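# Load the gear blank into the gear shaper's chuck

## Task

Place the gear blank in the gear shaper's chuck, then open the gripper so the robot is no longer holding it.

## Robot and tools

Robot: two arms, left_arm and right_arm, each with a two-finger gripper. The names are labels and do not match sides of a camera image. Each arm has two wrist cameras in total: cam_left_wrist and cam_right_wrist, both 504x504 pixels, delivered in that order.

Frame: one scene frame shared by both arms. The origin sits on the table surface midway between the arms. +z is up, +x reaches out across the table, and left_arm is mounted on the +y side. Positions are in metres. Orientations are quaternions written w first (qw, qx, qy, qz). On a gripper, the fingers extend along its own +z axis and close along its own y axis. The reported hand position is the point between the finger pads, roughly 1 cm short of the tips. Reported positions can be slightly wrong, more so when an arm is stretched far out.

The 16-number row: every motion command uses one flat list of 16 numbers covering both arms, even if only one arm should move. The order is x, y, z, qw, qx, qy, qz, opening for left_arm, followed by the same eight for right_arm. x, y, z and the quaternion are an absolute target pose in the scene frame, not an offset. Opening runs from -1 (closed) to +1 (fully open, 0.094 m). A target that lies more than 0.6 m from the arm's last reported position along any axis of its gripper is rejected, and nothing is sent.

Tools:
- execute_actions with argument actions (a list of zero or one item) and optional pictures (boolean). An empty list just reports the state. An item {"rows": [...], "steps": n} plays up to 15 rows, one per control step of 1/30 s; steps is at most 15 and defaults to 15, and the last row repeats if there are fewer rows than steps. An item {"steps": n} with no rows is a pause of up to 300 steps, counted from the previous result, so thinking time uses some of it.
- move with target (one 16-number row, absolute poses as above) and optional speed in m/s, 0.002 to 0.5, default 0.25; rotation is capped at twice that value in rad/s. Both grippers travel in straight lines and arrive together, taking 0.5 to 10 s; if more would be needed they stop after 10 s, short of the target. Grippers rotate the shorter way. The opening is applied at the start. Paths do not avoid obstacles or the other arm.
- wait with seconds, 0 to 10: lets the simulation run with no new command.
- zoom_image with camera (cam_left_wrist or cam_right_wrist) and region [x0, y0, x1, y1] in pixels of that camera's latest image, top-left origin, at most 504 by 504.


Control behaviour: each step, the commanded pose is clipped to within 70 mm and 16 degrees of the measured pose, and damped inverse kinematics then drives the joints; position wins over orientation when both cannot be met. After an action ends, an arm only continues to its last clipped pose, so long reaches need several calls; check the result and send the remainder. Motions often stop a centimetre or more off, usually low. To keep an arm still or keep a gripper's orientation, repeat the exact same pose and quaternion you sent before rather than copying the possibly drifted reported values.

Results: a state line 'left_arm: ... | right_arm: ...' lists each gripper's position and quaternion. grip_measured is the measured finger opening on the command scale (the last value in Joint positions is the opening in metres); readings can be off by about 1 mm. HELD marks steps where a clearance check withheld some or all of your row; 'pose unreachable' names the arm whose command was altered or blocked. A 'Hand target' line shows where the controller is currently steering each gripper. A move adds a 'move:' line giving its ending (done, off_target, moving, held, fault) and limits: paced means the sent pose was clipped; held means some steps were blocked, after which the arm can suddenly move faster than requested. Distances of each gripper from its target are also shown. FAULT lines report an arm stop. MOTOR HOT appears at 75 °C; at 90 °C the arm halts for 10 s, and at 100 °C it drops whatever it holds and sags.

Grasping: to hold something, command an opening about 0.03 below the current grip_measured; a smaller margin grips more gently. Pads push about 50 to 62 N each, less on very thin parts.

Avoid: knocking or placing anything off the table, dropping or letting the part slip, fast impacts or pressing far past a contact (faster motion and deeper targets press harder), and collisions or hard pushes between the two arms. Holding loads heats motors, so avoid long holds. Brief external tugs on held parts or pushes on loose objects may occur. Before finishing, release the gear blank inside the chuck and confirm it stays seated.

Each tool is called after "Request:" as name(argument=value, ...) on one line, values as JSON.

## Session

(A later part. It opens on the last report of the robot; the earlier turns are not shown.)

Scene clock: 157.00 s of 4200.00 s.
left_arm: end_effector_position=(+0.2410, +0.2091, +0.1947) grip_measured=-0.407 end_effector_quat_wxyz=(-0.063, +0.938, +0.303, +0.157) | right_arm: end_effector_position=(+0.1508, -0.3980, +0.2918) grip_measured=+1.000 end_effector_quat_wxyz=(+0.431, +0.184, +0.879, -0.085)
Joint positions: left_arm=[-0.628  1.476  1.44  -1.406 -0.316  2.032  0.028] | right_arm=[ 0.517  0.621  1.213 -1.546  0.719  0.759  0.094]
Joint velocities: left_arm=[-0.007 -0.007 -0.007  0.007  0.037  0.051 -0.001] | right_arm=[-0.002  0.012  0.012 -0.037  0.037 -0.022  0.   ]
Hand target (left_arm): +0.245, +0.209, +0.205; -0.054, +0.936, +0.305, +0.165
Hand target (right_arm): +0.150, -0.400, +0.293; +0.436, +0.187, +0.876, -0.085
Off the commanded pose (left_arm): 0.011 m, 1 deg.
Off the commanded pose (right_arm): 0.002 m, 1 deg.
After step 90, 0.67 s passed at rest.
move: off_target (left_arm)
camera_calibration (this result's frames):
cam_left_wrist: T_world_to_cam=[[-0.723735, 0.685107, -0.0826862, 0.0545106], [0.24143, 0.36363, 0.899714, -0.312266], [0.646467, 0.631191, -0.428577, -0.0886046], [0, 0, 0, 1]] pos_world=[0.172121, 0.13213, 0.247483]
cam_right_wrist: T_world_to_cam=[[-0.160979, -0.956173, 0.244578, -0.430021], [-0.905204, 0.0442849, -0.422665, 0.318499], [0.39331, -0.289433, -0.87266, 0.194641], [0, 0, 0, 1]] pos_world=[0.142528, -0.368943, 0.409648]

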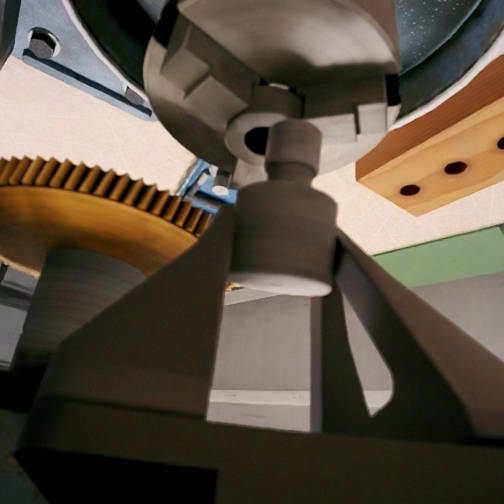

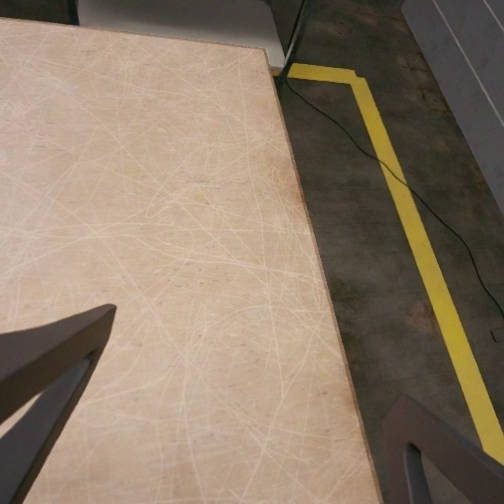

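Request:
move(target=[0.247,0.210,0.21,-0.083,0.916,0.299,0.254,-0.5,0.15,-0.4,0.293,0.436,0.187,0.876,-0.085,1], speed=0.02)

Scene clock: 179.57 s of 4200.00 s.
left_arm: end_effector_position=(+0.2476, +0.2087, +0.2028) grip_measured=-0.407 end_effector_quat_wxyz=(-0.090, +0.921, +0.295, +0.237) | right_arm: end_effector_position=(+0.1508, -0.3980, +0.2918) grip_measured=+1.000 end_effector_quat_wxyz=(+0.431, +0.184, +0.879, -0.085)
Joint positions: left_arm=[-0.72   1.443  1.39  -1.351 -0.488  1.966  0.028] | right_arm=[ 0.517  0.621  1.213 -1.546  0.719  0.759  0.094]
Joint velocities: left_arm=[-0.012 -0.007 -0.007 -0.066  0.007 -0.051 -0.002] | right_arm=[ 0.007  0.002  0.012 -0.007  0.051  0.066  0.   ]
Hand target (left_arm): +0.248, +0.210, +0.209; -0.083, +0.916, +0.298, +0.255
Hand target (right_arm): +0.150, -0.400, +0.293; +0.436, +0.187, +0.876, -0.085
Off the commanded pose (left_arm): 0.007 m, 2 deg.
Off the commanded pose (right_arm): 0.002 m, 1 deg.
After step 90, 14.23 s passed at rest.
move: done
camera_calibration (this result's frames):
cam_left_wrist: T_world_to_cam=[[-0.705676, 0.699922, -0.110133, 0.0582314], [0.114179, 0.265742, 0.957259, -0.280695], [0.699274, 0.66294, -0.267444, -0.141579], [0, 0, 0, 1]] pos_world=[0.172145, 0.127694, 0.237247]
cam_right_wrist: T_world_to_cam=[[-0.160979, -0.956173, 0.244578, -0.430021], [-0.905204, 0.0442849, -0.422665, 0.318499], [0.39331, -0.289433, -0.87266, 0.194641], [0, 0, 0, 1]] pos_world=[0.142528, -0.368943, 0.409648]

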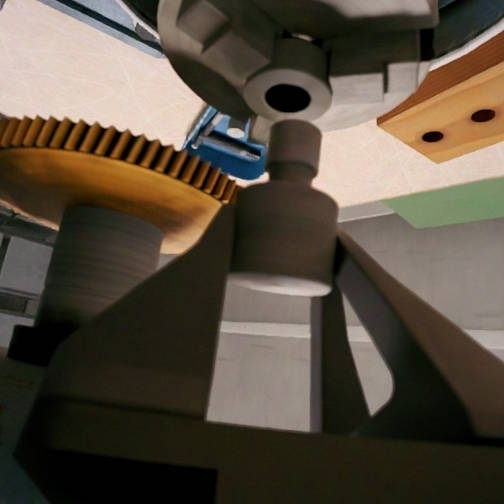

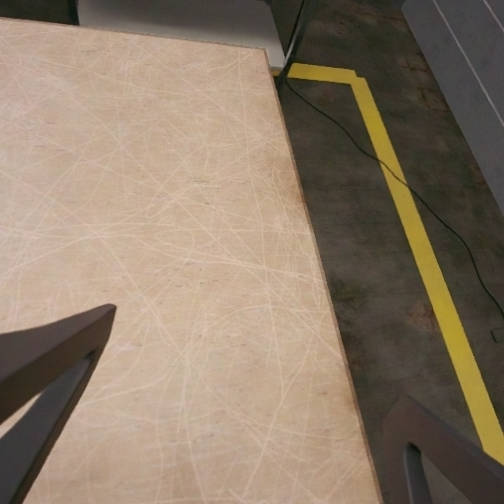

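Request:
move(target=[0.249,0.210,0.20,-0.070,0.925,0.302,0.214,-0.5,0.15,-0.4,0.293,0.436,0.187,0.876,-0.085,1], speed=0.01)

Scene clock: 192.23 s of 4200.00 s.
left_arm: end_effector_position=(+0.2452, +0.2087, +0.1971) grip_measured=-0.407 end_effector_quat_wxyz=(-0.073, +0.928, +0.300, +0.208) | right_arm: end_effector_position=(+0.1508, -0.3979, +0.2918) grip_measured=+1.000 end_effector_quat_wxyz=(+0.431, +0.184, +0.879, -0.085)
Joint positions: left_arm=[-0.681  1.443  1.39  -1.351 -0.413  1.994  0.028] | right_arm=[ 0.517  0.621  1.213 -1.546  0.718  0.759  0.094]
Joint velocities: left_arm=[-0.012  0.002 -0.002 -0.007  0.022 -0.037  0.   ] | right_arm=[-0.012 -0.007 -0.002  0.022 -0.007  0.007  0.   ]
Hand target (left_arm): +0.249, +0.210, +0.200; -0.070, +0.926, +0.303, +0.213
Hand target (right_arm): +0.150, -0.400, +0.293; +0.436, +0.187, +0.876, -0.085
Off the commanded pose (left_arm): 0.005 m, 1 deg.
Off the commanded pose (right_arm): 0.003 m, 1 deg.
After step 90, 6.23 s passed at rest.
move: done
camera_calibration (this result's frames):
cam_left_wrist: T_world_to_cam=[[-0.71202, 0.693144, -0.112153, 0.059284], [0.158913, 0.314657, 0.935809, -0.291929], [0.68394, 0.648492, -0.334191, -0.121466], [0, 0, 0, 1]] pos_world=[0.171678, 0.129535, 0.239246]
cam_right_wrist: T_world_to_cam=[[-0.160726, -0.956272, 0.244358, -0.429971], [-0.905286, 0.044195, -0.422498, 0.318403], [0.393223, -0.28912, -0.872803, 0.194808], [0, 0, 0, 1]] pos_world=[0.142535, -0.368919, 0.40962]

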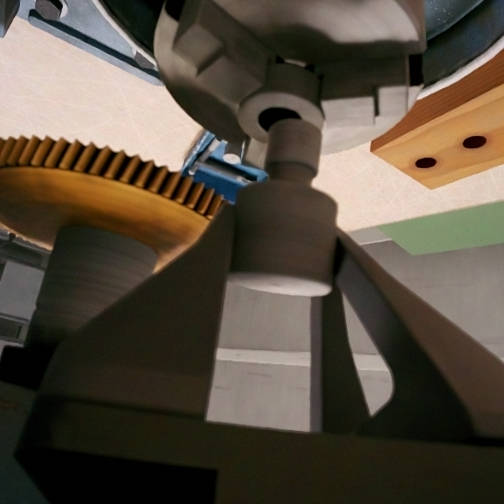

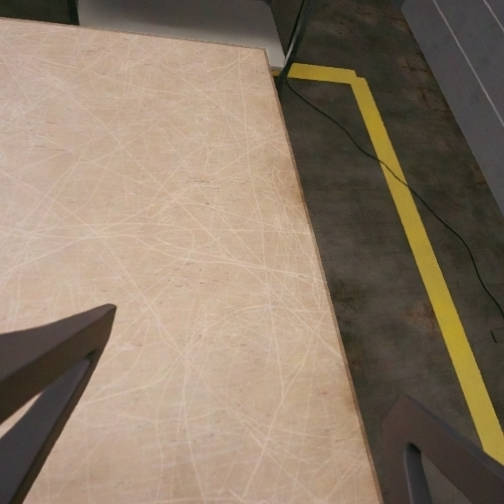

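Request:
move(target=[0.254,0.203,0.198,-0.070,0.925,0.302,0.214,-0.5,0.15,-0.4,0.293,0.436,0.187,0.876,-0.085,1], speed=0.01)

Scene clock: 197.33 s of 4200.00 s.
left_arm: end_effector_position=(+0.2476, +0.2067, +0.1901) grip_measured=-0.407 end_effector_quat_wxyz=(-0.081, +0.930, +0.299, +0.200) | right_arm: end_effector_position=(+0.1508, -0.3979, +0.2918) grip_measured=+1.000 end_effector_quat_wxyz=(+0.431, +0.184, +0.879, -0.085)
Joint positions: left_arm=[-0.681  1.471  1.39  -1.346 -0.411  1.993  0.028] | right_arm=[ 0.517  0.621  1.213 -1.546  0.718  0.759  0.094]
Joint velocities: left_arm=[-0.012 -0.007  0.007 -0.051  0.022  0.022  0.   ] | right_arm=[-0.002 -0.002 -0.007 -0.066  0.037 -0.022  0.   ]
Hand target (left_arm): +0.254, +0.203, +0.198; -0.070, +0.926, +0.303, +0.214
Hand target (right_arm): +0.150, -0.400, +0.293; +0.436, +0.187, +0.876, -0.085
Off the commanded pose (left_arm): 0.011 m, 2 deg.
Off the commanded pose (right_arm): 0.003 m, 1 deg.
After step 90, 0.83 s passed at rest.
move: off_target (left_arm)
camera_calibration (this result's frames):
cam_left_wrist: T_world_to_cam=[[-0.714766, 0.693405, -0.0910958, 0.0582628], [0.177711, 0.306057, 0.935279, -0.28789], [0.676408, 0.652317, -0.341985, -0.121601], [0, 0, 0, 1]] pos_world=[0.175058, 0.127034, 0.232979]
cam_right_wrist: T_world_to_cam=[[-0.160726, -0.956272, 0.244358, -0.429971], [-0.905286, 0.044195, -0.422498, 0.318403], [0.393223, -0.28912, -0.872803, 0.194808], [0, 0, 0, 1]] pos_world=[0.142535, -0.368919, 0.40962]

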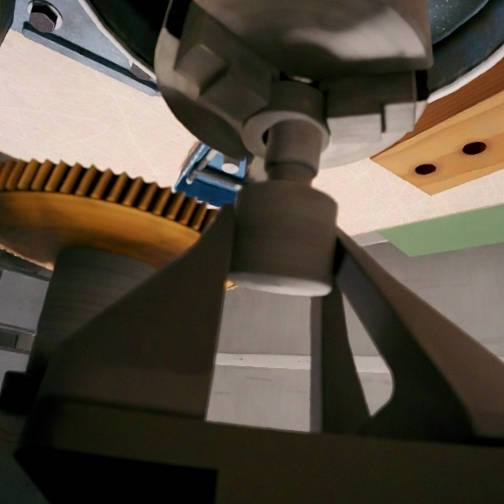

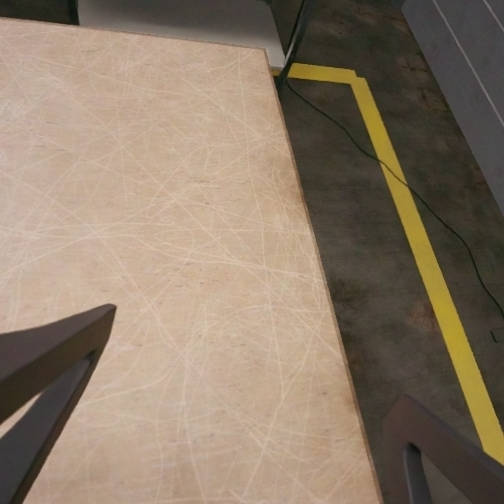

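Request:
move(target=[0.252,0.198,0.200,-0.070,0.925,0.302,0.214,-0.5,0.15,-0.4,0.293,0.436,0.187,0.876,-0.085,1], speed=0.01)

Scene clock: 203.00 s of 4200.00 s.
left_arm: end_effector_position=(+0.2465, +0.2013, +0.1877) grip_measured=-0.407 end_effector_quat_wxyz=(-0.079, +0.930, +0.300, +0.198) | right_arm: end_effector_position=(+0.1508, -0.3979, +0.2918) grip_measured=+1.000 end_effector_quat_wxyz=(+0.431, +0.184, +0.879, -0.085)
Joint positions: left_arm=[-0.698  1.48   1.39  -1.346 -0.408  1.972  0.028] | right_arm=[ 0.517  0.621  1.213 -1.546  0.718  0.759  0.094]
Joint velocities: left_arm=[-0.007  0.007 -0.012 -0.007 -0.081  0.037 -0.   ] | right_arm=[ 0.002  0.002  0.017 -0.022 -0.037 -0.051  0.   ]
Hand target (left_arm): +0.252, +0.198, +0.200; -0.070, +0.926, +0.302, +0.214
Hand target (right_arm): +0.150, -0.400, +0.293; +0.436, +0.187, +0.876, -0.085
Off the commanded pose (left_arm): 0.014 m, 2 deg.
Off the commanded pose (right_arm): 0.003 m, 1 deg.
After step 90, 0.57 s passed at rest.
move: off_target (left_arm)
camera_calibration (this result's frames):
cam_left_wrist: T_world_to_cam=[[-0.716102, 0.691899, -0.0920521, 0.0618022], [0.179735, 0.31022, 0.933519, -0.284816], [0.674458, 0.65195, -0.346508, -0.116776], [0, 0, 0, 1]] pos_world=[0.174208, 0.121727, 0.231106]
cam_right_wrist: T_world_to_cam=[[-0.160726, -0.956272, 0.244358, -0.429971], [-0.905286, 0.044195, -0.422498, 0.318403], [0.393223, -0.28912, -0.872803, 0.194808], [0, 0, 0, 1]] pos_world=[0.142535, -0.368919, 0.40962]

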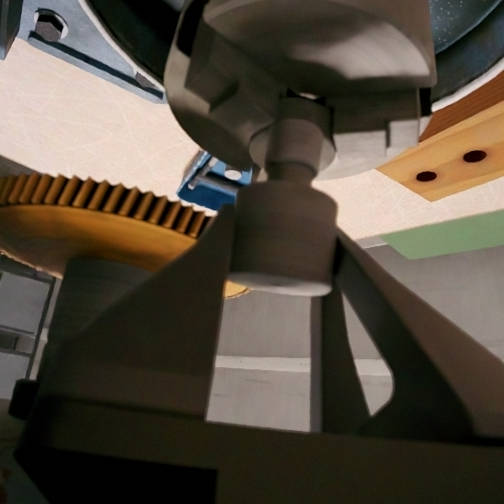

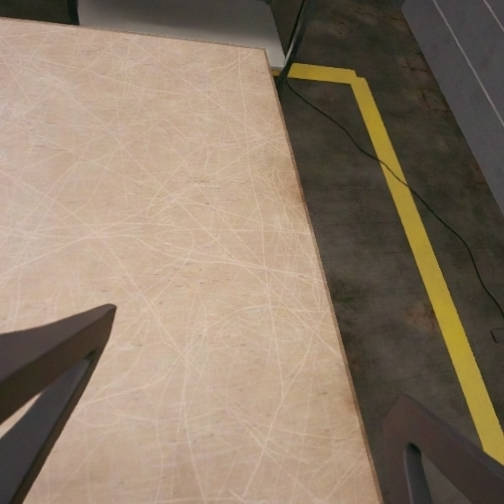

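Request:
move(target=[0.257,0.203,0.202,-0.070,0.925,0.302,0.214,-0.5,0.15,-0.4,0.293,0.436,0.187,0.876,-0.085,1], speed=0.01)

Request:
zoom_image(camera="cam_left_wrist", region=[200,60,400,260])

Scene clock: 212.90 s of 4200.00 s.
left_arm: end_effector_position=(+0.2472, +0.2037, +0.1875) grip_measured=-0.407 end_effector_quat_wxyz=(-0.081, +0.931, +0.297, +0.196) | right_arm: end_effector_position=(+0.1508, -0.3979, +0.2918) grip_measured=+1.000 end_effector_quat_wxyz=(+0.431, +0.184, +0.879, -0.085)
Joint positions: left_arm=[-0.689  1.48   1.39  -1.346 -0.406  1.987  0.028] | right_arm=[ 0.517  0.621  1.213 -1.546  0.718  0.759  0.094]
Joint velocities: left_arm=[-0.007 -0.007 -0.017  0.007 -0.037 -0.022  0.001] | right_arm=[-0.012 -0.007 -0.007 -0.007 -0.037 -0.11   0.   ]
Hand target (left_arm): +0.257, +0.203, +0.202; -0.070, +0.926, +0.303, +0.214
Hand target (right_arm): +0.150, -0.400, +0.293; +0.436, +0.187, +0.876, -0.085
Off the commanded pose (left_arm): 0.017 m, 3 deg.
Off the commanded pose (right_arm): 0.003 m, 1 deg.
After step 90, 4.73 s passed at rest.
move: off_target (left_arm)
camera_calibration (this result's frames):
cam_left_wrist: T_world_to_cam=[[-0.713842, 0.694958, -0.086384, 0.0584055], [0.185791, 0.306867, 0.933442, -0.286326], [0.675212, 0.650281, -0.348172, -0.118381], [0, 0, 0, 1]] pos_world=[0.174821, 0.124255, 0.231097]
cam_right_wrist: T_world_to_cam=[[-0.160726, -0.956272, 0.244358, -0.429971], [-0.905286, 0.044195, -0.422498, 0.318403], [0.393223, -0.28912, -0.872803, 0.194808], [0, 0, 0, 1]] pos_world=[0.142535, -0.368919, 0.40962]

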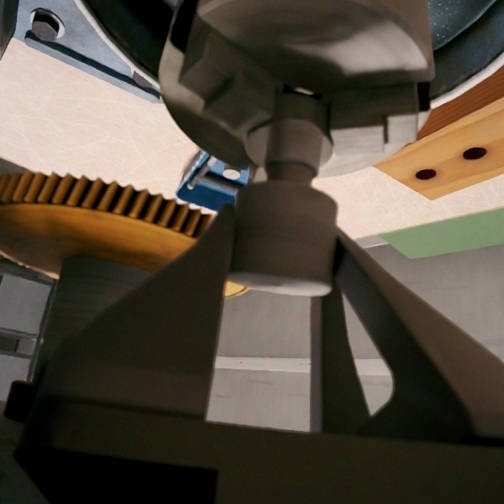

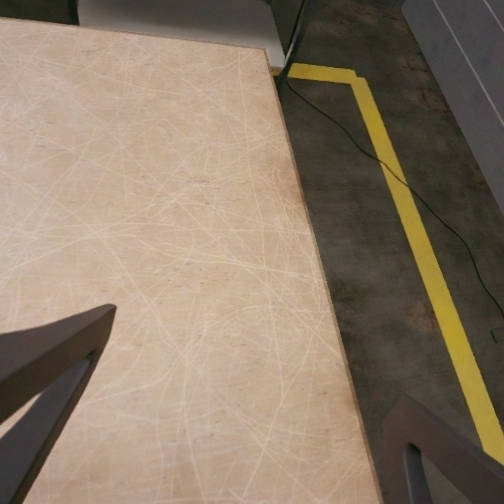

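Region (200, 60, 400, 260) of cam_left_wrist's 504x504 image, scaled by 2.520, with more detail than that image has.

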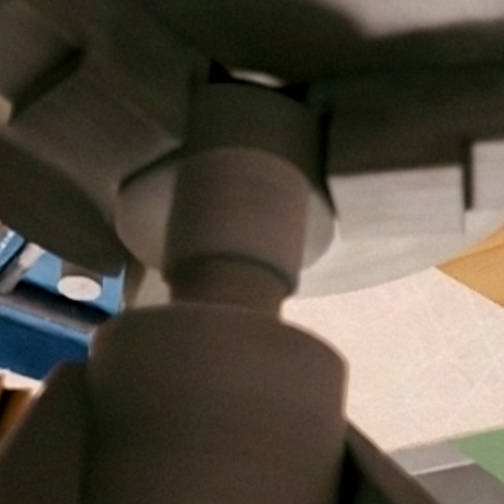

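Request:
move(target=[0.256,0.207,0.22,-0.070,0.925,0.302,0.214,-0.5,0.15,-0.4,0.293,0.436,0.187,0.876,-0.085,1], speed=0.02)

Request:
zoom_image(camera="cam_left_wrist", region=[200,40,400,240])

Scene clock: 221.27 s of 4200.00 s.
left_arm: end_effector_position=(+0.2507, +0.2048, +0.2096) grip_measured=-0.407 end_effector_quat_wxyz=(-0.072, +0.930, +0.299, +0.203) | right_arm: end_effector_position=(+0.1508, -0.3979, +0.2918) grip_measured=+1.000 end_effector_quat_wxyz=(+0.431, +0.184, +0.879, -0.085)
Joint positions: left_arm=[-0.677  1.482  1.478 -1.403 -0.404  2.     0.028] | right_arm=[ 0.517  0.621  1.213 -1.546  0.718  0.759  0.094]
Joint velocities: left_arm=[-0.007  0.012 -0.022 -0.051 -0.022 -0.007 -0.   ] | right_arm=[-0.012  0.002 -0.002 -0.051 -0.066  0.007  0.   ]
Hand target (left_arm): +0.256, +0.206, +0.219; -0.070, +0.926, +0.302, +0.214
Hand target (right_arm): +0.150, -0.400, +0.293; +0.436, +0.187, +0.876, -0.085
Off the commanded pose (left_arm): 0.012 m, 1 deg.
Off the commanded pose (right_arm): 0.003 m, 1 deg.
After step 90, 3.47 s passed at rest.
move: off_target (left_arm)
camera_calibration (this result's frames):
cam_left_wrist: T_world_to_cam=[[-0.710968, 0.694709, -0.109103, 0.0660817], [0.167772, 0.318232, 0.933049, -0.305629], [0.682918, 0.645064, -0.342806, -0.115731], [0, 0, 0, 1]] pos_world=[0.177293, 0.126007, 0.252703]
cam_right_wrist: T_world_to_cam=[[-0.160726, -0.956272, 0.244358, -0.429971], [-0.905286, 0.044195, -0.422498, 0.318403], [0.393223, -0.28912, -0.872803, 0.194808], [0, 0, 0, 1]] pos_world=[0.142535, -0.368919, 0.40962]

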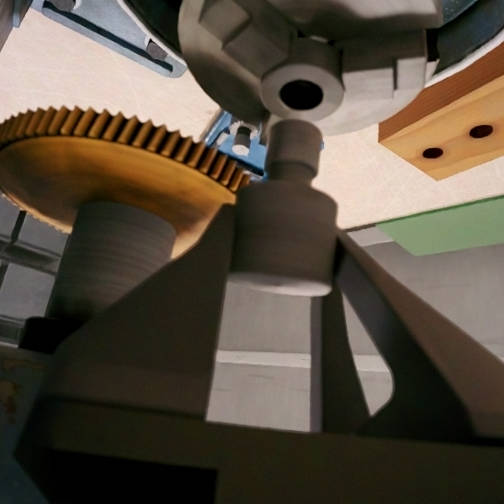

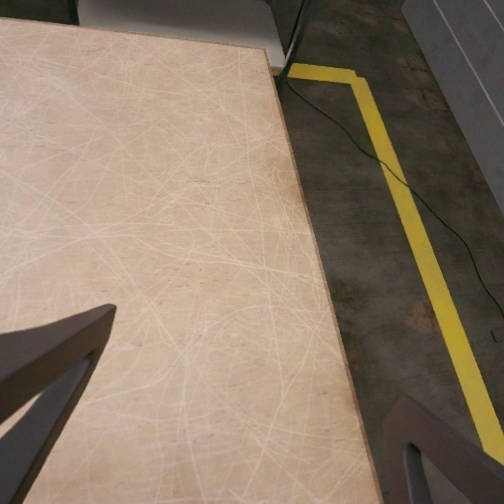

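Region (200, 40, 400, 240) of cam_left_wrist's 504x504 image, scaled by 2.520, with more detail than that image has.

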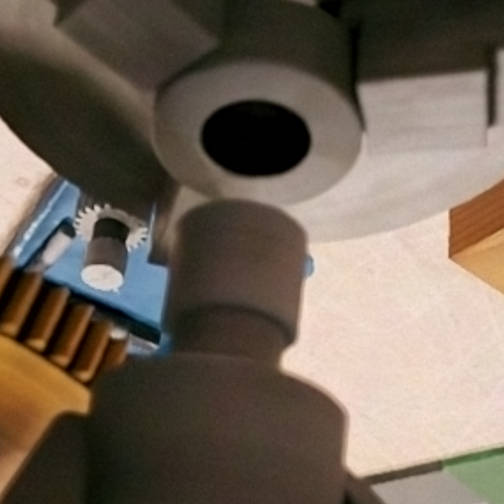

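Request:
move(target=[0.256,0.213,0.203,-0.070,0.925,0.302,0.214,-0.5,0.15,-0.4,0.293,0.436,0.187,0.876,-0.085,1], speed=0.01)

Request:
zoom_image(camera="cam_left_wrist", region=[200,40,400,240])

Scene clock: 235.33 s of 4200.00 s.
left_arm: end_effector_position=(+0.2551, +0.2084, +0.1953) grip_measured=-0.407 end_effector_quat_wxyz=(-0.078, +0.930, +0.298, +0.199) | right_arm: end_effector_position=(+0.1508, -0.3979, +0.2918) grip_measured=+1.000 end_effector_quat_wxyz=(+0.431, +0.184, +0.879, -0.085)
Joint positions: left_arm=[-0.657  1.49   1.429 -1.353 -0.402  2.02   0.028] | right_arm=[ 0.517  0.621  1.213 -1.546  0.718  0.759  0.094]
Joint velocities: left_arm=[-0.012 -0.007  0.007 -0.051 -0.007 -0.081  0.001] | right_arm=[-0.002  0.007 -0.002 -0.051 -0.022 -0.037  0.   ]
Hand target (left_arm): +0.256, +0.213, +0.203; -0.070, +0.926, +0.303, +0.214
Hand target (right_arm): +0.150, -0.400, +0.293; +0.436, +0.187, +0.876, -0.085
Off the commanded pose (left_arm): 0.009 m, 2 deg.
Off the commanded pose (right_arm): 0.003 m, 1 deg.
After step 90, 9.20 s passed at rest.
move: done
camera_calibration (this result's frames):
cam_left_wrist: T_world_to_cam=[[-0.713522, 0.694216, -0.0946069, 0.0630914], [0.178656, 0.310844, 0.933519, -0.29555], [0.677472, 0.649185, -0.34582, -0.124902], [0, 0, 0, 1]] pos_world=[0.182436, 0.129155, 0.238677]
cam_right_wrist: T_world_to_cam=[[-0.160726, -0.956272, 0.244358, -0.429971], [-0.905286, 0.044195, -0.422498, 0.318403], [0.393223, -0.28912, -0.872803, 0.194808], [0, 0, 0, 1]] pos_world=[0.142535, -0.368919, 0.40962]

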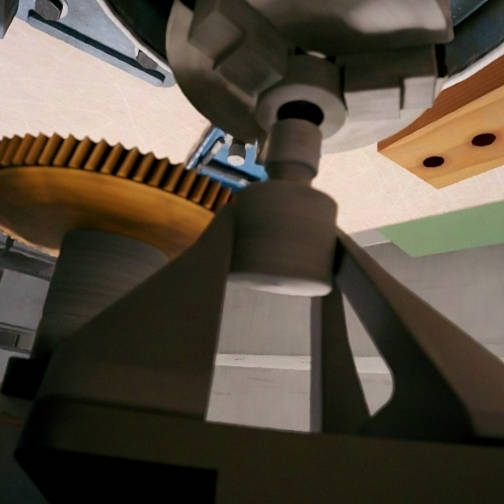

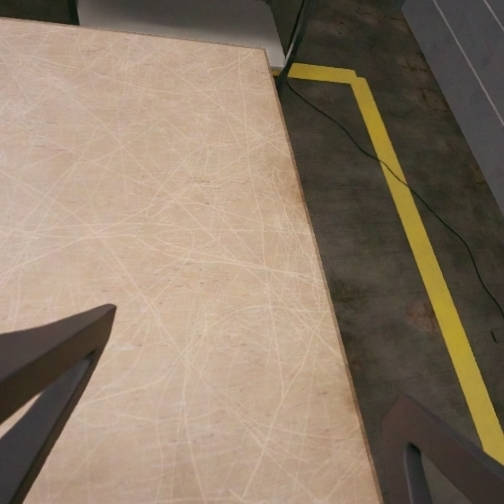

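Region (200, 40, 400, 240) of cam_left_wrist's 504x504 image, scaled by 2.520, with more detail than that image has.

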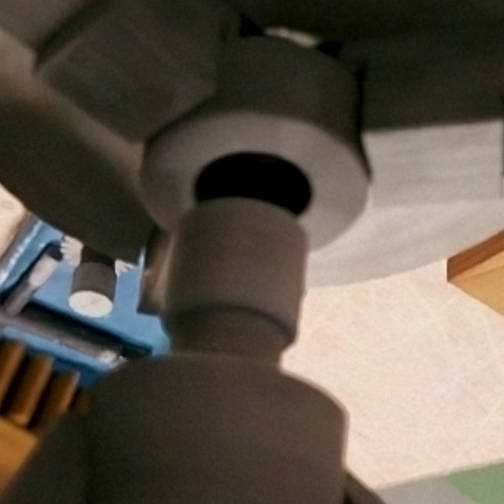

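Request:
move(target=[0.253,0.217,0.200,-0.070,0.925,0.302,0.214,-0.5,0.15,-0.4,0.293,0.436,0.187,0.876,-0.085,1], speed=0.01)

Request:
zoom_image(camera="cam_left_wrist", region=[200,40,400,240])

Scene clock: 242.83 s of 4200.00 s.
left_arm: end_effector_position=(+0.2523, +0.2123, +0.1942) grip_measured=-0.407 end_effector_quat_wxyz=(-0.075, +0.930, +0.298, +0.201) | right_arm: end_effector_position=(+0.1507, -0.3979, +0.2918) grip_measured=+1.000 end_effector_quat_wxyz=(+0.431, +0.184, +0.880, -0.085)
Joint positions: left_arm=[-0.649  1.465  1.401 -1.339 -0.4    2.03   0.028] | right_arm=[ 0.517  0.621  1.213 -1.546  0.718  0.759  0.094]
Joint velocities: left_arm=[ 0.012 -0.002 -0.032  0.022 -0.051  0.037 -0.   ] | right_arm=[-0.002  0.007 -0.012 -0.037 -0.022 -0.022  0.   ]
Hand target (left_arm): +0.253, +0.217, +0.200; -0.070, +0.926, +0.302, +0.214
Hand target (right_arm): +0.150, -0.400, +0.293; +0.436, +0.187, +0.876, -0.085
Off the commanded pose (left_arm): 0.008 m, 2 deg.
Off the commanded pose (right_arm): 0.003 m, 1 deg.
After step 90, 2.50 s passed at rest.
move: done
camera_calibration (this result's frames):
cam_left_wrist: T_world_to_cam=[[-0.712263, 0.694531, -0.101531, 0.0592949], [0.173763, 0.314617, 0.933179, -0.294697], [0.680065, 0.647026, -0.344774, -0.126263], [0, 0, 0, 1]] pos_world=[0.179308, 0.13323, 0.237493]
cam_right_wrist: T_world_to_cam=[[-0.160473, -0.956371, 0.244137, -0.429922], [-0.905368, 0.0441051, -0.42233, 0.318306], [0.393137, -0.288807, -0.872946, 0.194974], [0, 0, 0, 1]] pos_world=[0.142542, -0.368894, 0.409592]

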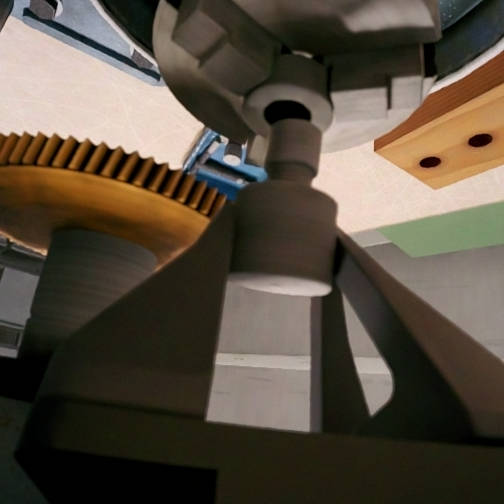

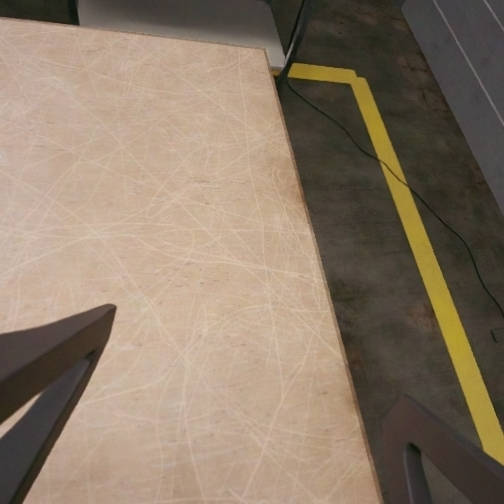

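Region (200, 40, 400, 240) of cam_left_wrist's 504x504 image, scaled by 2.520, with more detail than that image has.

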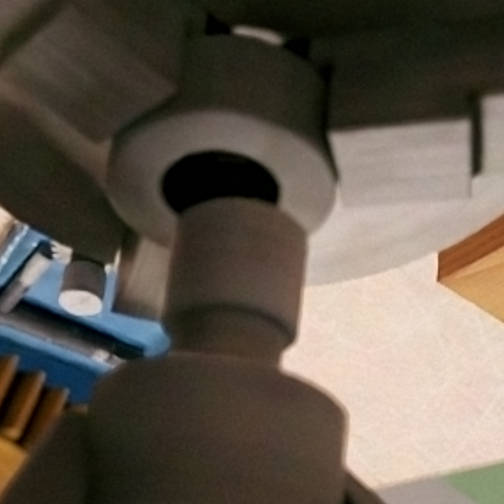

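Request:
move(target=[0.2555,0.208,0.195,-0.070,0.925,0.302,0.214,-0.5,0.15,-0.4,0.293,0.436,0.187,0.876,-0.085,1], speed=0.01)

Request:
zoom_image(camera="cam_left_wrist", region=[200,40,400,240])

Scene clock: 257.53 s of 4200.00 s.
left_arm: end_effector_position=(+0.2540, +0.2085, +0.1947) grip_measured=-0.407 end_effector_quat_wxyz=(-0.069, +0.928, +0.302, +0.205) | right_arm: end_effector_position=(+0.1507, -0.3979, +0.2918) grip_measured=+1.000 end_effector_quat_wxyz=(+0.431, +0.184, +0.880, -0.085)
Joint positions: left_arm=[-0.658  1.465  1.401 -1.327 -0.4    2.015  0.028] | right_arm=[ 0.517  0.621  1.213 -1.546  0.718  0.759  0.094]
Joint velocities: left_arm=[-0.017 -0.012 -0.027 -0.066 -0.066 -0.022 -0.   ] | right_arm=[-0.002 -0.037  0.002  0.037  0.051 -0.007  0.   ]
Hand target (left_arm): +0.256, +0.208, +0.195; -0.070, +0.926, +0.302, +0.214
Hand target (right_arm): +0.150, -0.400, +0.293; +0.436, +0.187, +0.876, -0.085
Off the commanded pose (left_arm): 0.002 m, 1 deg.
Off the commanded pose (right_arm): 0.003 m, 1 deg.
After step 90, 9.93 s passed at rest.
move: done
camera_calibration (this result's frames):
cam_left_wrist: T_world_to_cam=[[-0.713786, 0.690206, -0.118849, 0.0678123], [0.159192, 0.325144, 0.932169, -0.292571], [0.682032, 0.64645, -0.341958, -0.125721], [0, 0, 0, 1]] pos_world=[0.180724, 0.129595, 0.237794]
cam_right_wrist: T_world_to_cam=[[-0.160473, -0.956371, 0.244137, -0.429922], [-0.905368, 0.0441051, -0.42233, 0.318306], [0.393137, -0.288807, -0.872946, 0.194974], [0, 0, 0, 1]] pos_world=[0.142542, -0.368894, 0.409592]

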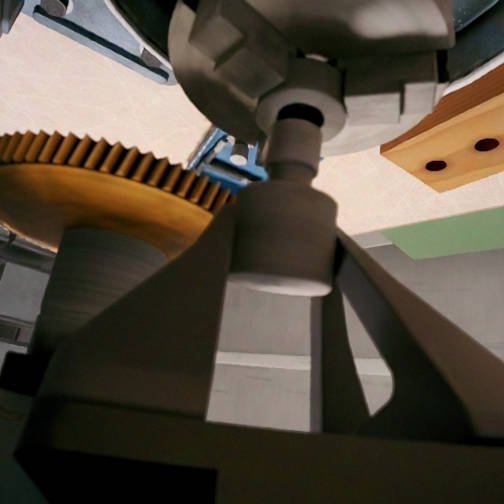

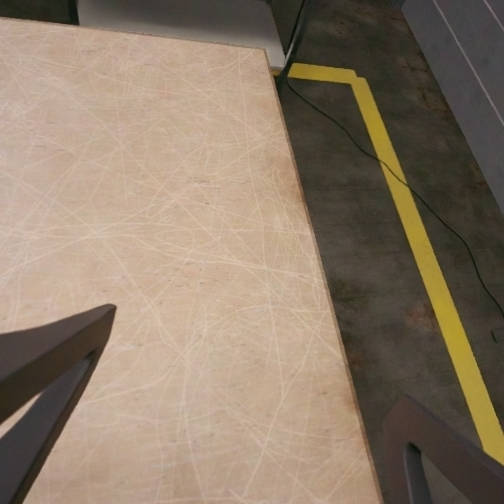

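Region (200, 40, 400, 240) of cam_left_wrist's 504x504 image, scaled by 2.520, with more detail than that image has.

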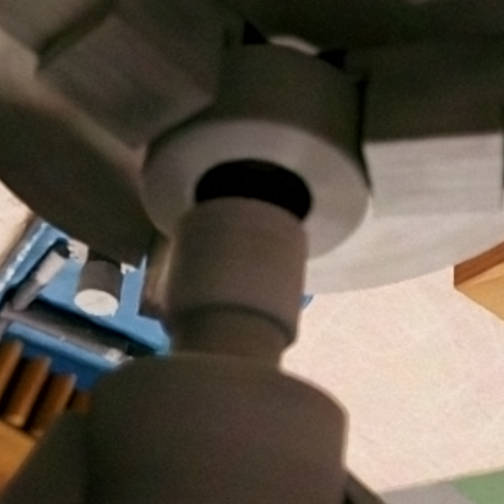

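Request:
move(target=[0.254,0.212,0.184,-0.070,0.925,0.302,0.214,-0.5,0.15,-0.4,0.293,0.436,0.187,0.876,-0.085,1], speed=0.006)

Request:
zoom_image(camera="cam_left_wrist", region=[200,40,400,240])

Scene clock: 267.47 s of 4200.00 s.
left_arm: end_effector_position=(+0.2528, +0.2094, +0.1800) grip_measured=-0.407 end_effector_quat_wxyz=(-0.075, +0.929, +0.301, +0.201) | right_arm: end_effector_position=(+0.1507, -0.3979, +0.2918) grip_measured=+1.000 end_effector_quat_wxyz=(+0.431, +0.184, +0.880, -0.085)
Joint positions: left_arm=[-0.658  1.465  1.344 -1.286 -0.401  2.015  0.028] | right_arm=[ 0.517  0.621  1.213 -1.546  0.718  0.759  0.094]
Joint velocities: left_arm=[-0.012 -0.007  0.002 -0.022 -0.007  0.037  0.001] | right_arm=[-0.007 -0.002 -0.007  0.007  0.066 -0.051  0.   ]
Hand target (left_arm): +0.254, +0.212, +0.184; -0.070, +0.926, +0.302, +0.214
Hand target (right_arm): +0.150, -0.400, +0.293; +0.436, +0.187, +0.876, -0.085
Off the commanded pose (left_arm): 0.005 m, 2 deg.
Off the commanded pose (right_arm): 0.003 m, 1 deg.
After step 90, 4.83 s passed at rest.
move: done
camera_calibration (this result's frames):
cam_left_wrist: T_world_to_cam=[[-0.71556, 0.690809, -0.103714, 0.0621667], [0.171146, 0.317316, 0.932749, -0.280395], [0.677261, 0.649688, -0.345287, -0.129361], [0, 0, 0, 1]] pos_world=[0.180083, 0.130072, 0.223319]
cam_right_wrist: T_world_to_cam=[[-0.160473, -0.956371, 0.244137, -0.429922], [-0.905368, 0.0441051, -0.42233, 0.318306], [0.393137, -0.288807, -0.872946, 0.194974], [0, 0, 0, 1]] pos_world=[0.142542, -0.368894, 0.409592]

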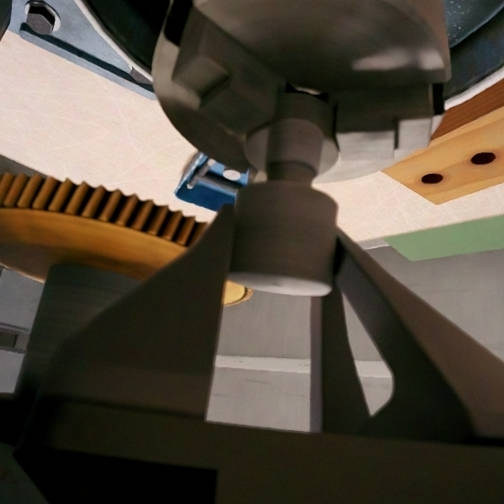

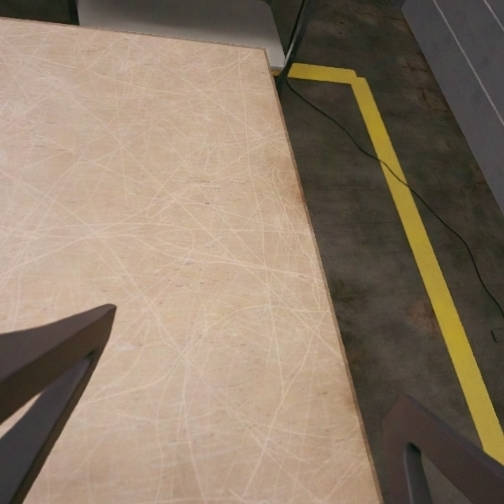

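Region (200, 40, 400, 240) of cam_left_wrist's 504x504 image, scaled by 2.520, with more detail than that image has.

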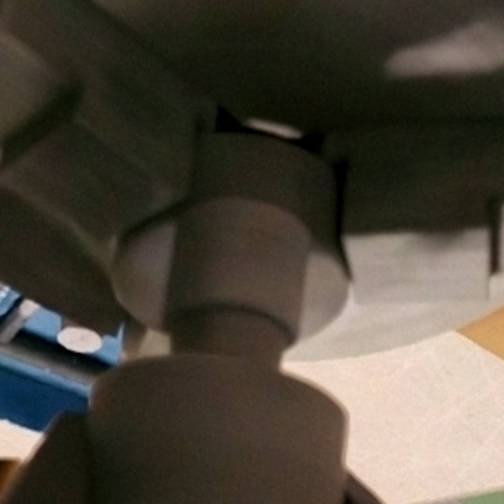

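Request:
move(target=[0.254,0.211,0.208,-0.078,0.92,0.30,0.238,-0.5,0.15,-0.4,0.293,0.436,0.187,0.876,-0.085,1], speed=0.015)

Request:
zoom_image(camera="cam_left_wrist", region=[180,40,440,320])

Scene clock: 291.90 s of 4200.00 s.
left_arm: end_effector_position=(+0.2508, +0.2123, +0.1891) grip_measured=-0.407 end_effector_quat_wxyz=(-0.092, +0.926, +0.296, +0.214) | right_arm: end_effector_position=(+0.1507, -0.3979, +0.2918) grip_measured=+1.000 end_effector_quat_wxyz=(+0.431, +0.184, +0.880, -0.085)
Joint positions: left_arm=[-0.68   1.465  1.369 -1.326 -0.448  2.001  0.028] | right_arm=[ 0.517  0.621  1.213 -1.546  0.718  0.759  0.094]
Joint velocities: left_arm=[ 0.002  0.002  0.002 -0.051 -0.051 -0.037  0.001] | right_arm=[ 0.007 -0.002  0.002 -0.022 -0.051  0.037  0.   ]
Hand target (left_arm): +0.254, +0.211, +0.207; -0.078, +0.920, +0.300, +0.238
Hand target (right_arm): +0.150, -0.400, +0.293; +0.436, +0.187, +0.876, -0.085
Off the commanded pose (left_arm): 0.019 m, 3 deg.
Off the commanded pose (right_arm): 0.003 m, 1 deg.
After step 90, 18.63 s passed at rest.
move: off_target (left_arm)
camera_calibration (this result's frames):
cam_left_wrist: T_world_to_cam=[[-0.712023, 0.697095, -0.0841572, 0.0537624], [0.157847, 0.275698, 0.948196, -0.280231], [0.684184, 0.661853, -0.306337, -0.138466], [0, 0, 0, 1]] pos_world=[0.17725, 0.131426, 0.227821]
cam_right_wrist: T_world_to_cam=[[-0.160473, -0.956371, 0.244137, -0.429922], [-0.905368, 0.0441051, -0.42233, 0.318306], [0.393137, -0.288807, -0.872946, 0.194974], [0, 0, 0, 1]] pos_world=[0.142542, -0.368894, 0.409592]

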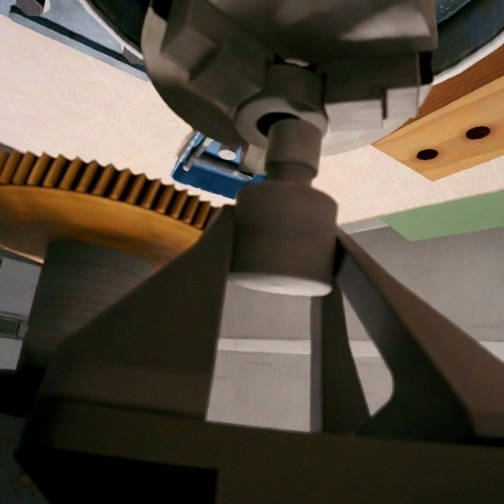

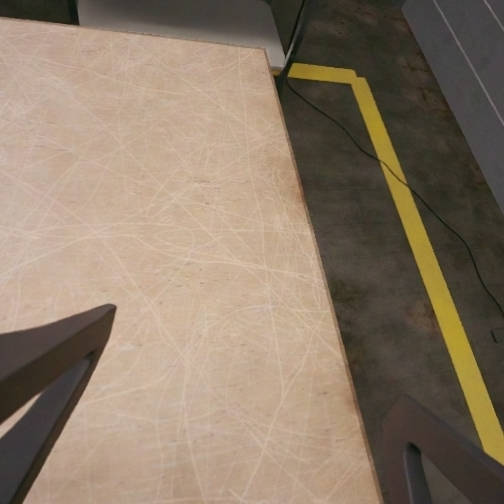

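Region (180, 40, 440, 320) of cam_left_wrist's 504x504 image, scaled by 1.800, with more detail than that image has; it fills the left 468 columns of this view, and the rest is white.

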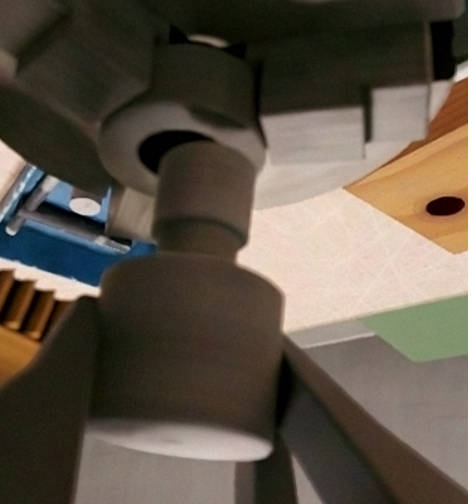

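Request:
move(target=[0.262,0.212,0.20,-0.078,0.92,0.30,0.238,-0.5,0.15,-0.4,0.293,0.436,0.187,0.876,-0.085,1], speed=0.01)

Request:
zoom_image(camera="cam_left_wrist", region=[180,40,440,320])

Scene clock: 305.17 s of 4200.00 s.
left_arm: end_effector_position=(+0.2545, +0.2094, +0.1896) grip_measured=-0.407 end_effector_quat_wxyz=(-0.084, +0.927, +0.294, +0.219) | right_arm: end_effector_position=(+0.1507, -0.3979, +0.2918) grip_measured=+1.000 end_effector_quat_wxyz=(+0.431, +0.184, +0.880, -0.085)
Joint positions: left_arm=[-0.68   1.465  1.369 -1.305 -0.445  2.009  0.028] | right_arm=[ 0.517  0.621  1.213 -1.546  0.718  0.759  0.094]
Joint velocities: left_arm=[ 0.007 -0.002  0.007  0.022  0.022 -0.007 -0.   ] | right_arm=[-0.002 -0.002 -0.012  0.007  0.081  0.007  0.   ]
Hand target (left_arm): +0.262, +0.212, +0.199; -0.078, +0.920, +0.300, +0.238
Hand target (right_arm): +0.150, -0.400, +0.293; +0.436, +0.187, +0.876, -0.085
Off the commanded pose (left_arm): 0.013 m, 2 deg.
Off the commanded pose (right_arm): 0.003 m, 1 deg.
After step 90, 7.13 s passed at rest.
move: off_target (left_arm)
camera_calibration (this result's frames):
cam_left_wrist: T_world_to_cam=[[-0.705439, 0.701507, -0.101211, 0.059155], [0.147124, 0.284619, 0.947284, -0.279478], [0.693333, 0.653361, -0.30399, -0.139946], [0, 0, 0, 1]] pos_world=[0.179877, 0.129482, 0.22819]
cam_right_wrist: T_world_to_cam=[[-0.160473, -0.956371, 0.244137, -0.429922], [-0.905368, 0.0441051, -0.42233, 0.318306], [0.393137, -0.288807, -0.872946, 0.194974], [0, 0, 0, 1]] pos_world=[0.142542, -0.368894, 0.409592]

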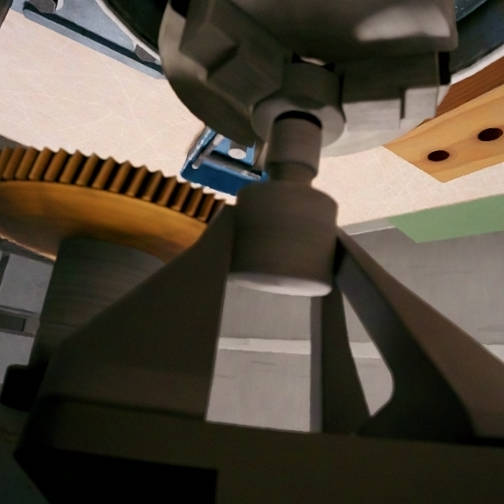

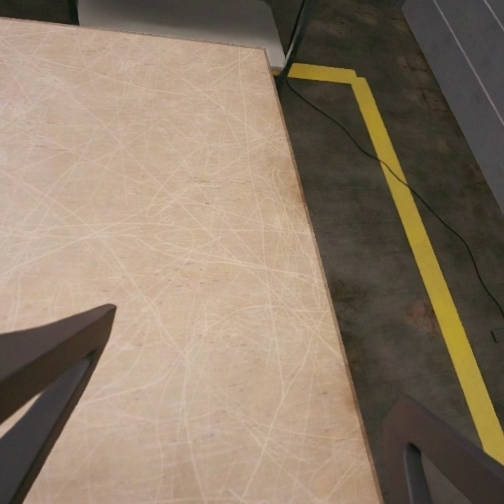

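Region (180, 40, 440, 320) of cam_left_wrist's 504x504 image, scaled by 1.800, with more detail than that image has; it fills the left 468 columns of this view, and the rest is white.

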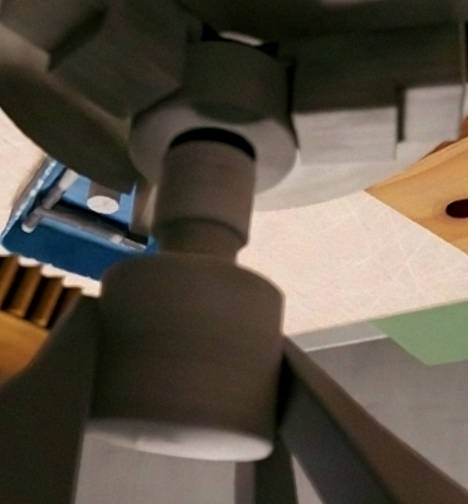

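Request:
move(target=[0.258,0.212,0.180,-0.078,0.92,0.30,0.238,-0.5,0.15,-0.4,0.293,0.436,0.187,0.876,-0.085,1], speed=0.006)

Request:
zoom_image(camera="cam_left_wrist", region=[180,40,440,320])

Scene clock: 318.10 s of 4200.00 s.
left_arm: end_effector_position=(+0.2567, +0.2092, +0.1797) grip_measured=-0.407 end_effector_quat_wxyz=(-0.079, +0.924, +0.296, +0.228) | right_arm: end_effector_position=(+0.1507, -0.3978, +0.2917) grip_measured=+1.000 end_effector_quat_wxyz=(+0.431, +0.184, +0.880, -0.085)
Joint positions: left_arm=[-0.68   1.45   1.311 -1.242 -0.452  2.009  0.028] | right_arm=[ 0.517  0.621  1.213 -1.546  0.718  0.759  0.094]
Joint velocities: left_arm=[-0.007 -0.002 -0.007  0.095  0.022 -0.051 -0.   ] | right_arm=[ 0.007  0.007  0.002 -0.007 -0.066 -0.037  0.   ]
Hand target (left_arm): +0.258, +0.212, +0.180; -0.078, +0.920, +0.300, +0.238
Hand target (right_arm): +0.150, -0.400, +0.293; +0.436, +0.187, +0.876, -0.085
Off the commanded pose (left_arm): 0.003 m, 1 deg.
Off the commanded pose (right_arm): 0.003 m, 1 deg.
After step 90, 6.10 s passed at rest.
move: done
camera_calibration (this result's frames):
cam_left_wrist: T_world_to_cam=[[-0.703986, 0.700111, -0.119371, 0.0629751], [0.127321, 0.289764, 0.948592, -0.266601], [0.698709, 0.652596, -0.293129, -0.147561], [0, 0, 0, 1]] pos_world=[0.181379, 0.129459, 0.217158]
cam_right_wrist: T_world_to_cam=[[-0.16022, -0.95647, 0.243916, -0.429873], [-0.905451, 0.0440151, -0.422163, 0.31821], [0.39305, -0.288493, -0.873088, 0.195141], [0, 0, 0, 1]] pos_world=[0.142549, -0.36887, 0.409565]

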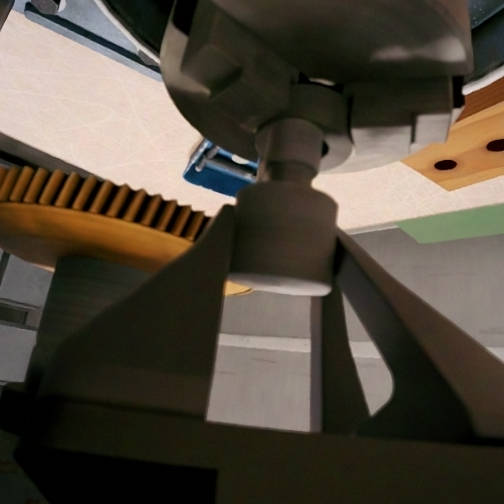

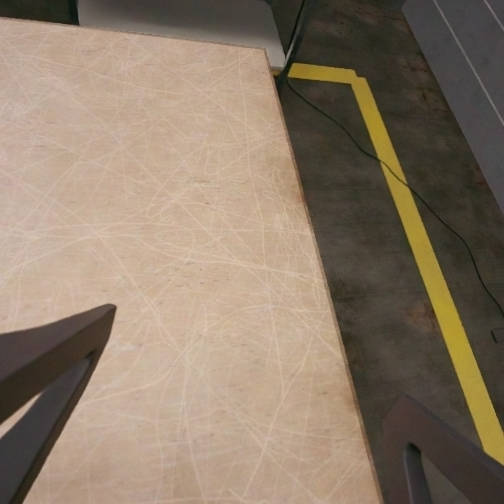

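Region (180, 40, 440, 320) of cam_left_wrist's 504x504 image, scaled by 1.800, with more detail than that image has; it fills the left 468 columns of this view, and the rest is white.

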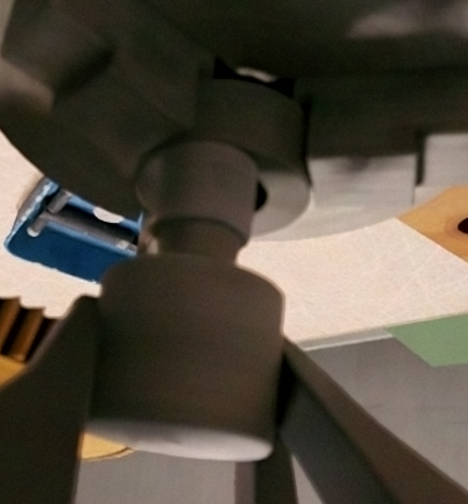

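Request:
move(target=[0.254,0.216,0.181,-0.078,0.92,0.30,0.238,-0.5,0.15,-0.4,0.293,0.436,0.187,0.876,-0.085,1], speed=0.006)

Request:
zoom_image(camera="cam_left_wrist", region=[180,40,440,320])

Scene clock: 330.80 s of 4200.00 s.
left_arm: end_effector_position=(+0.2564, +0.2096, +0.1796) grip_measured=-0.407 end_effector_quat_wxyz=(-0.074, +0.923, +0.297, +0.233) | right_arm: end_effector_position=(+0.1507, -0.3978, +0.2917) grip_measured=+1.000 end_effector_quat_wxyz=(+0.431, +0.184, +0.880, -0.085)
Joint positions: left_arm=[-0.68   1.437  1.296 -1.227 -0.453  2.009  0.028] | right_arm=[ 0.517  0.621  1.213 -1.546  0.718  0.759  0.094]
Joint velocities: left_arm=[ 0.012 -0.017 -0.007  0.022  0.022 -0.007 -0.   ] | right_arm=[-0.007  0.007  0.002  0.007 -0.022 -0.037  0.   ]
Hand target (left_arm): +0.254, +0.216, +0.181; -0.078, +0.921, +0.300, +0.238
Hand target (right_arm): +0.150, -0.400, +0.293; +0.436, +0.187, +0.876, -0.085
Off the commanded pose (left_arm): 0.007 m, 1 deg.
Off the commanded pose (right_arm): 0.003 m, 1 deg.
After step 90, 7.53 s passed at rest.
move: done
camera_calibration (this result's frames):
cam_left_wrist: T_world_to_cam=[[-0.702572, 0.699172, -0.132481, 0.0646719], [0.115843, 0.296059, 0.948119, -0.264882], [0.702121, 0.650774, -0.288997, -0.148813], [0, 0, 0, 1]] pos_world=[0.180606, 0.130048, 0.216701]
cam_right_wrist: T_world_to_cam=[[-0.16022, -0.95647, 0.243916, -0.429873], [-0.905451, 0.0440151, -0.422163, 0.31821], [0.39305, -0.288493, -0.873088, 0.195141], [0, 0, 0, 1]] pos_world=[0.142549, -0.36887, 0.409565]

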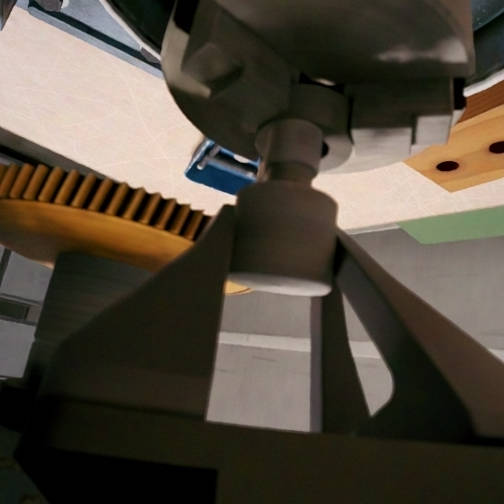

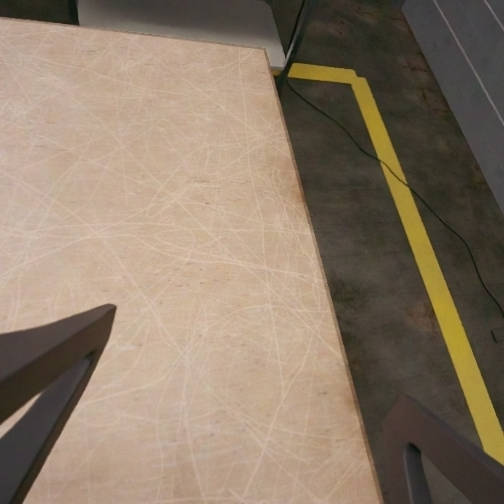

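Region (180, 40, 440, 320) of cam_left_wrist's 504x504 image, scaled by 1.800, with more detail than that image has; it fills the left 468 columns of this view, and the rest is white.

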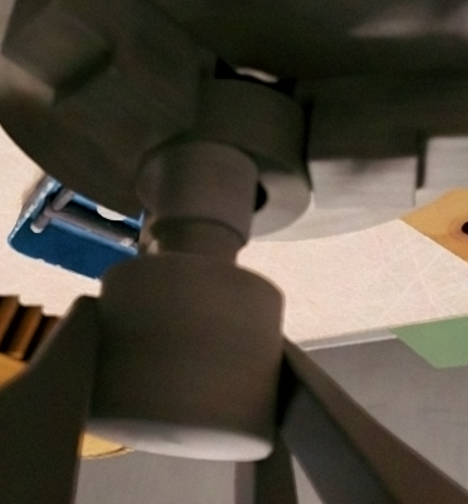

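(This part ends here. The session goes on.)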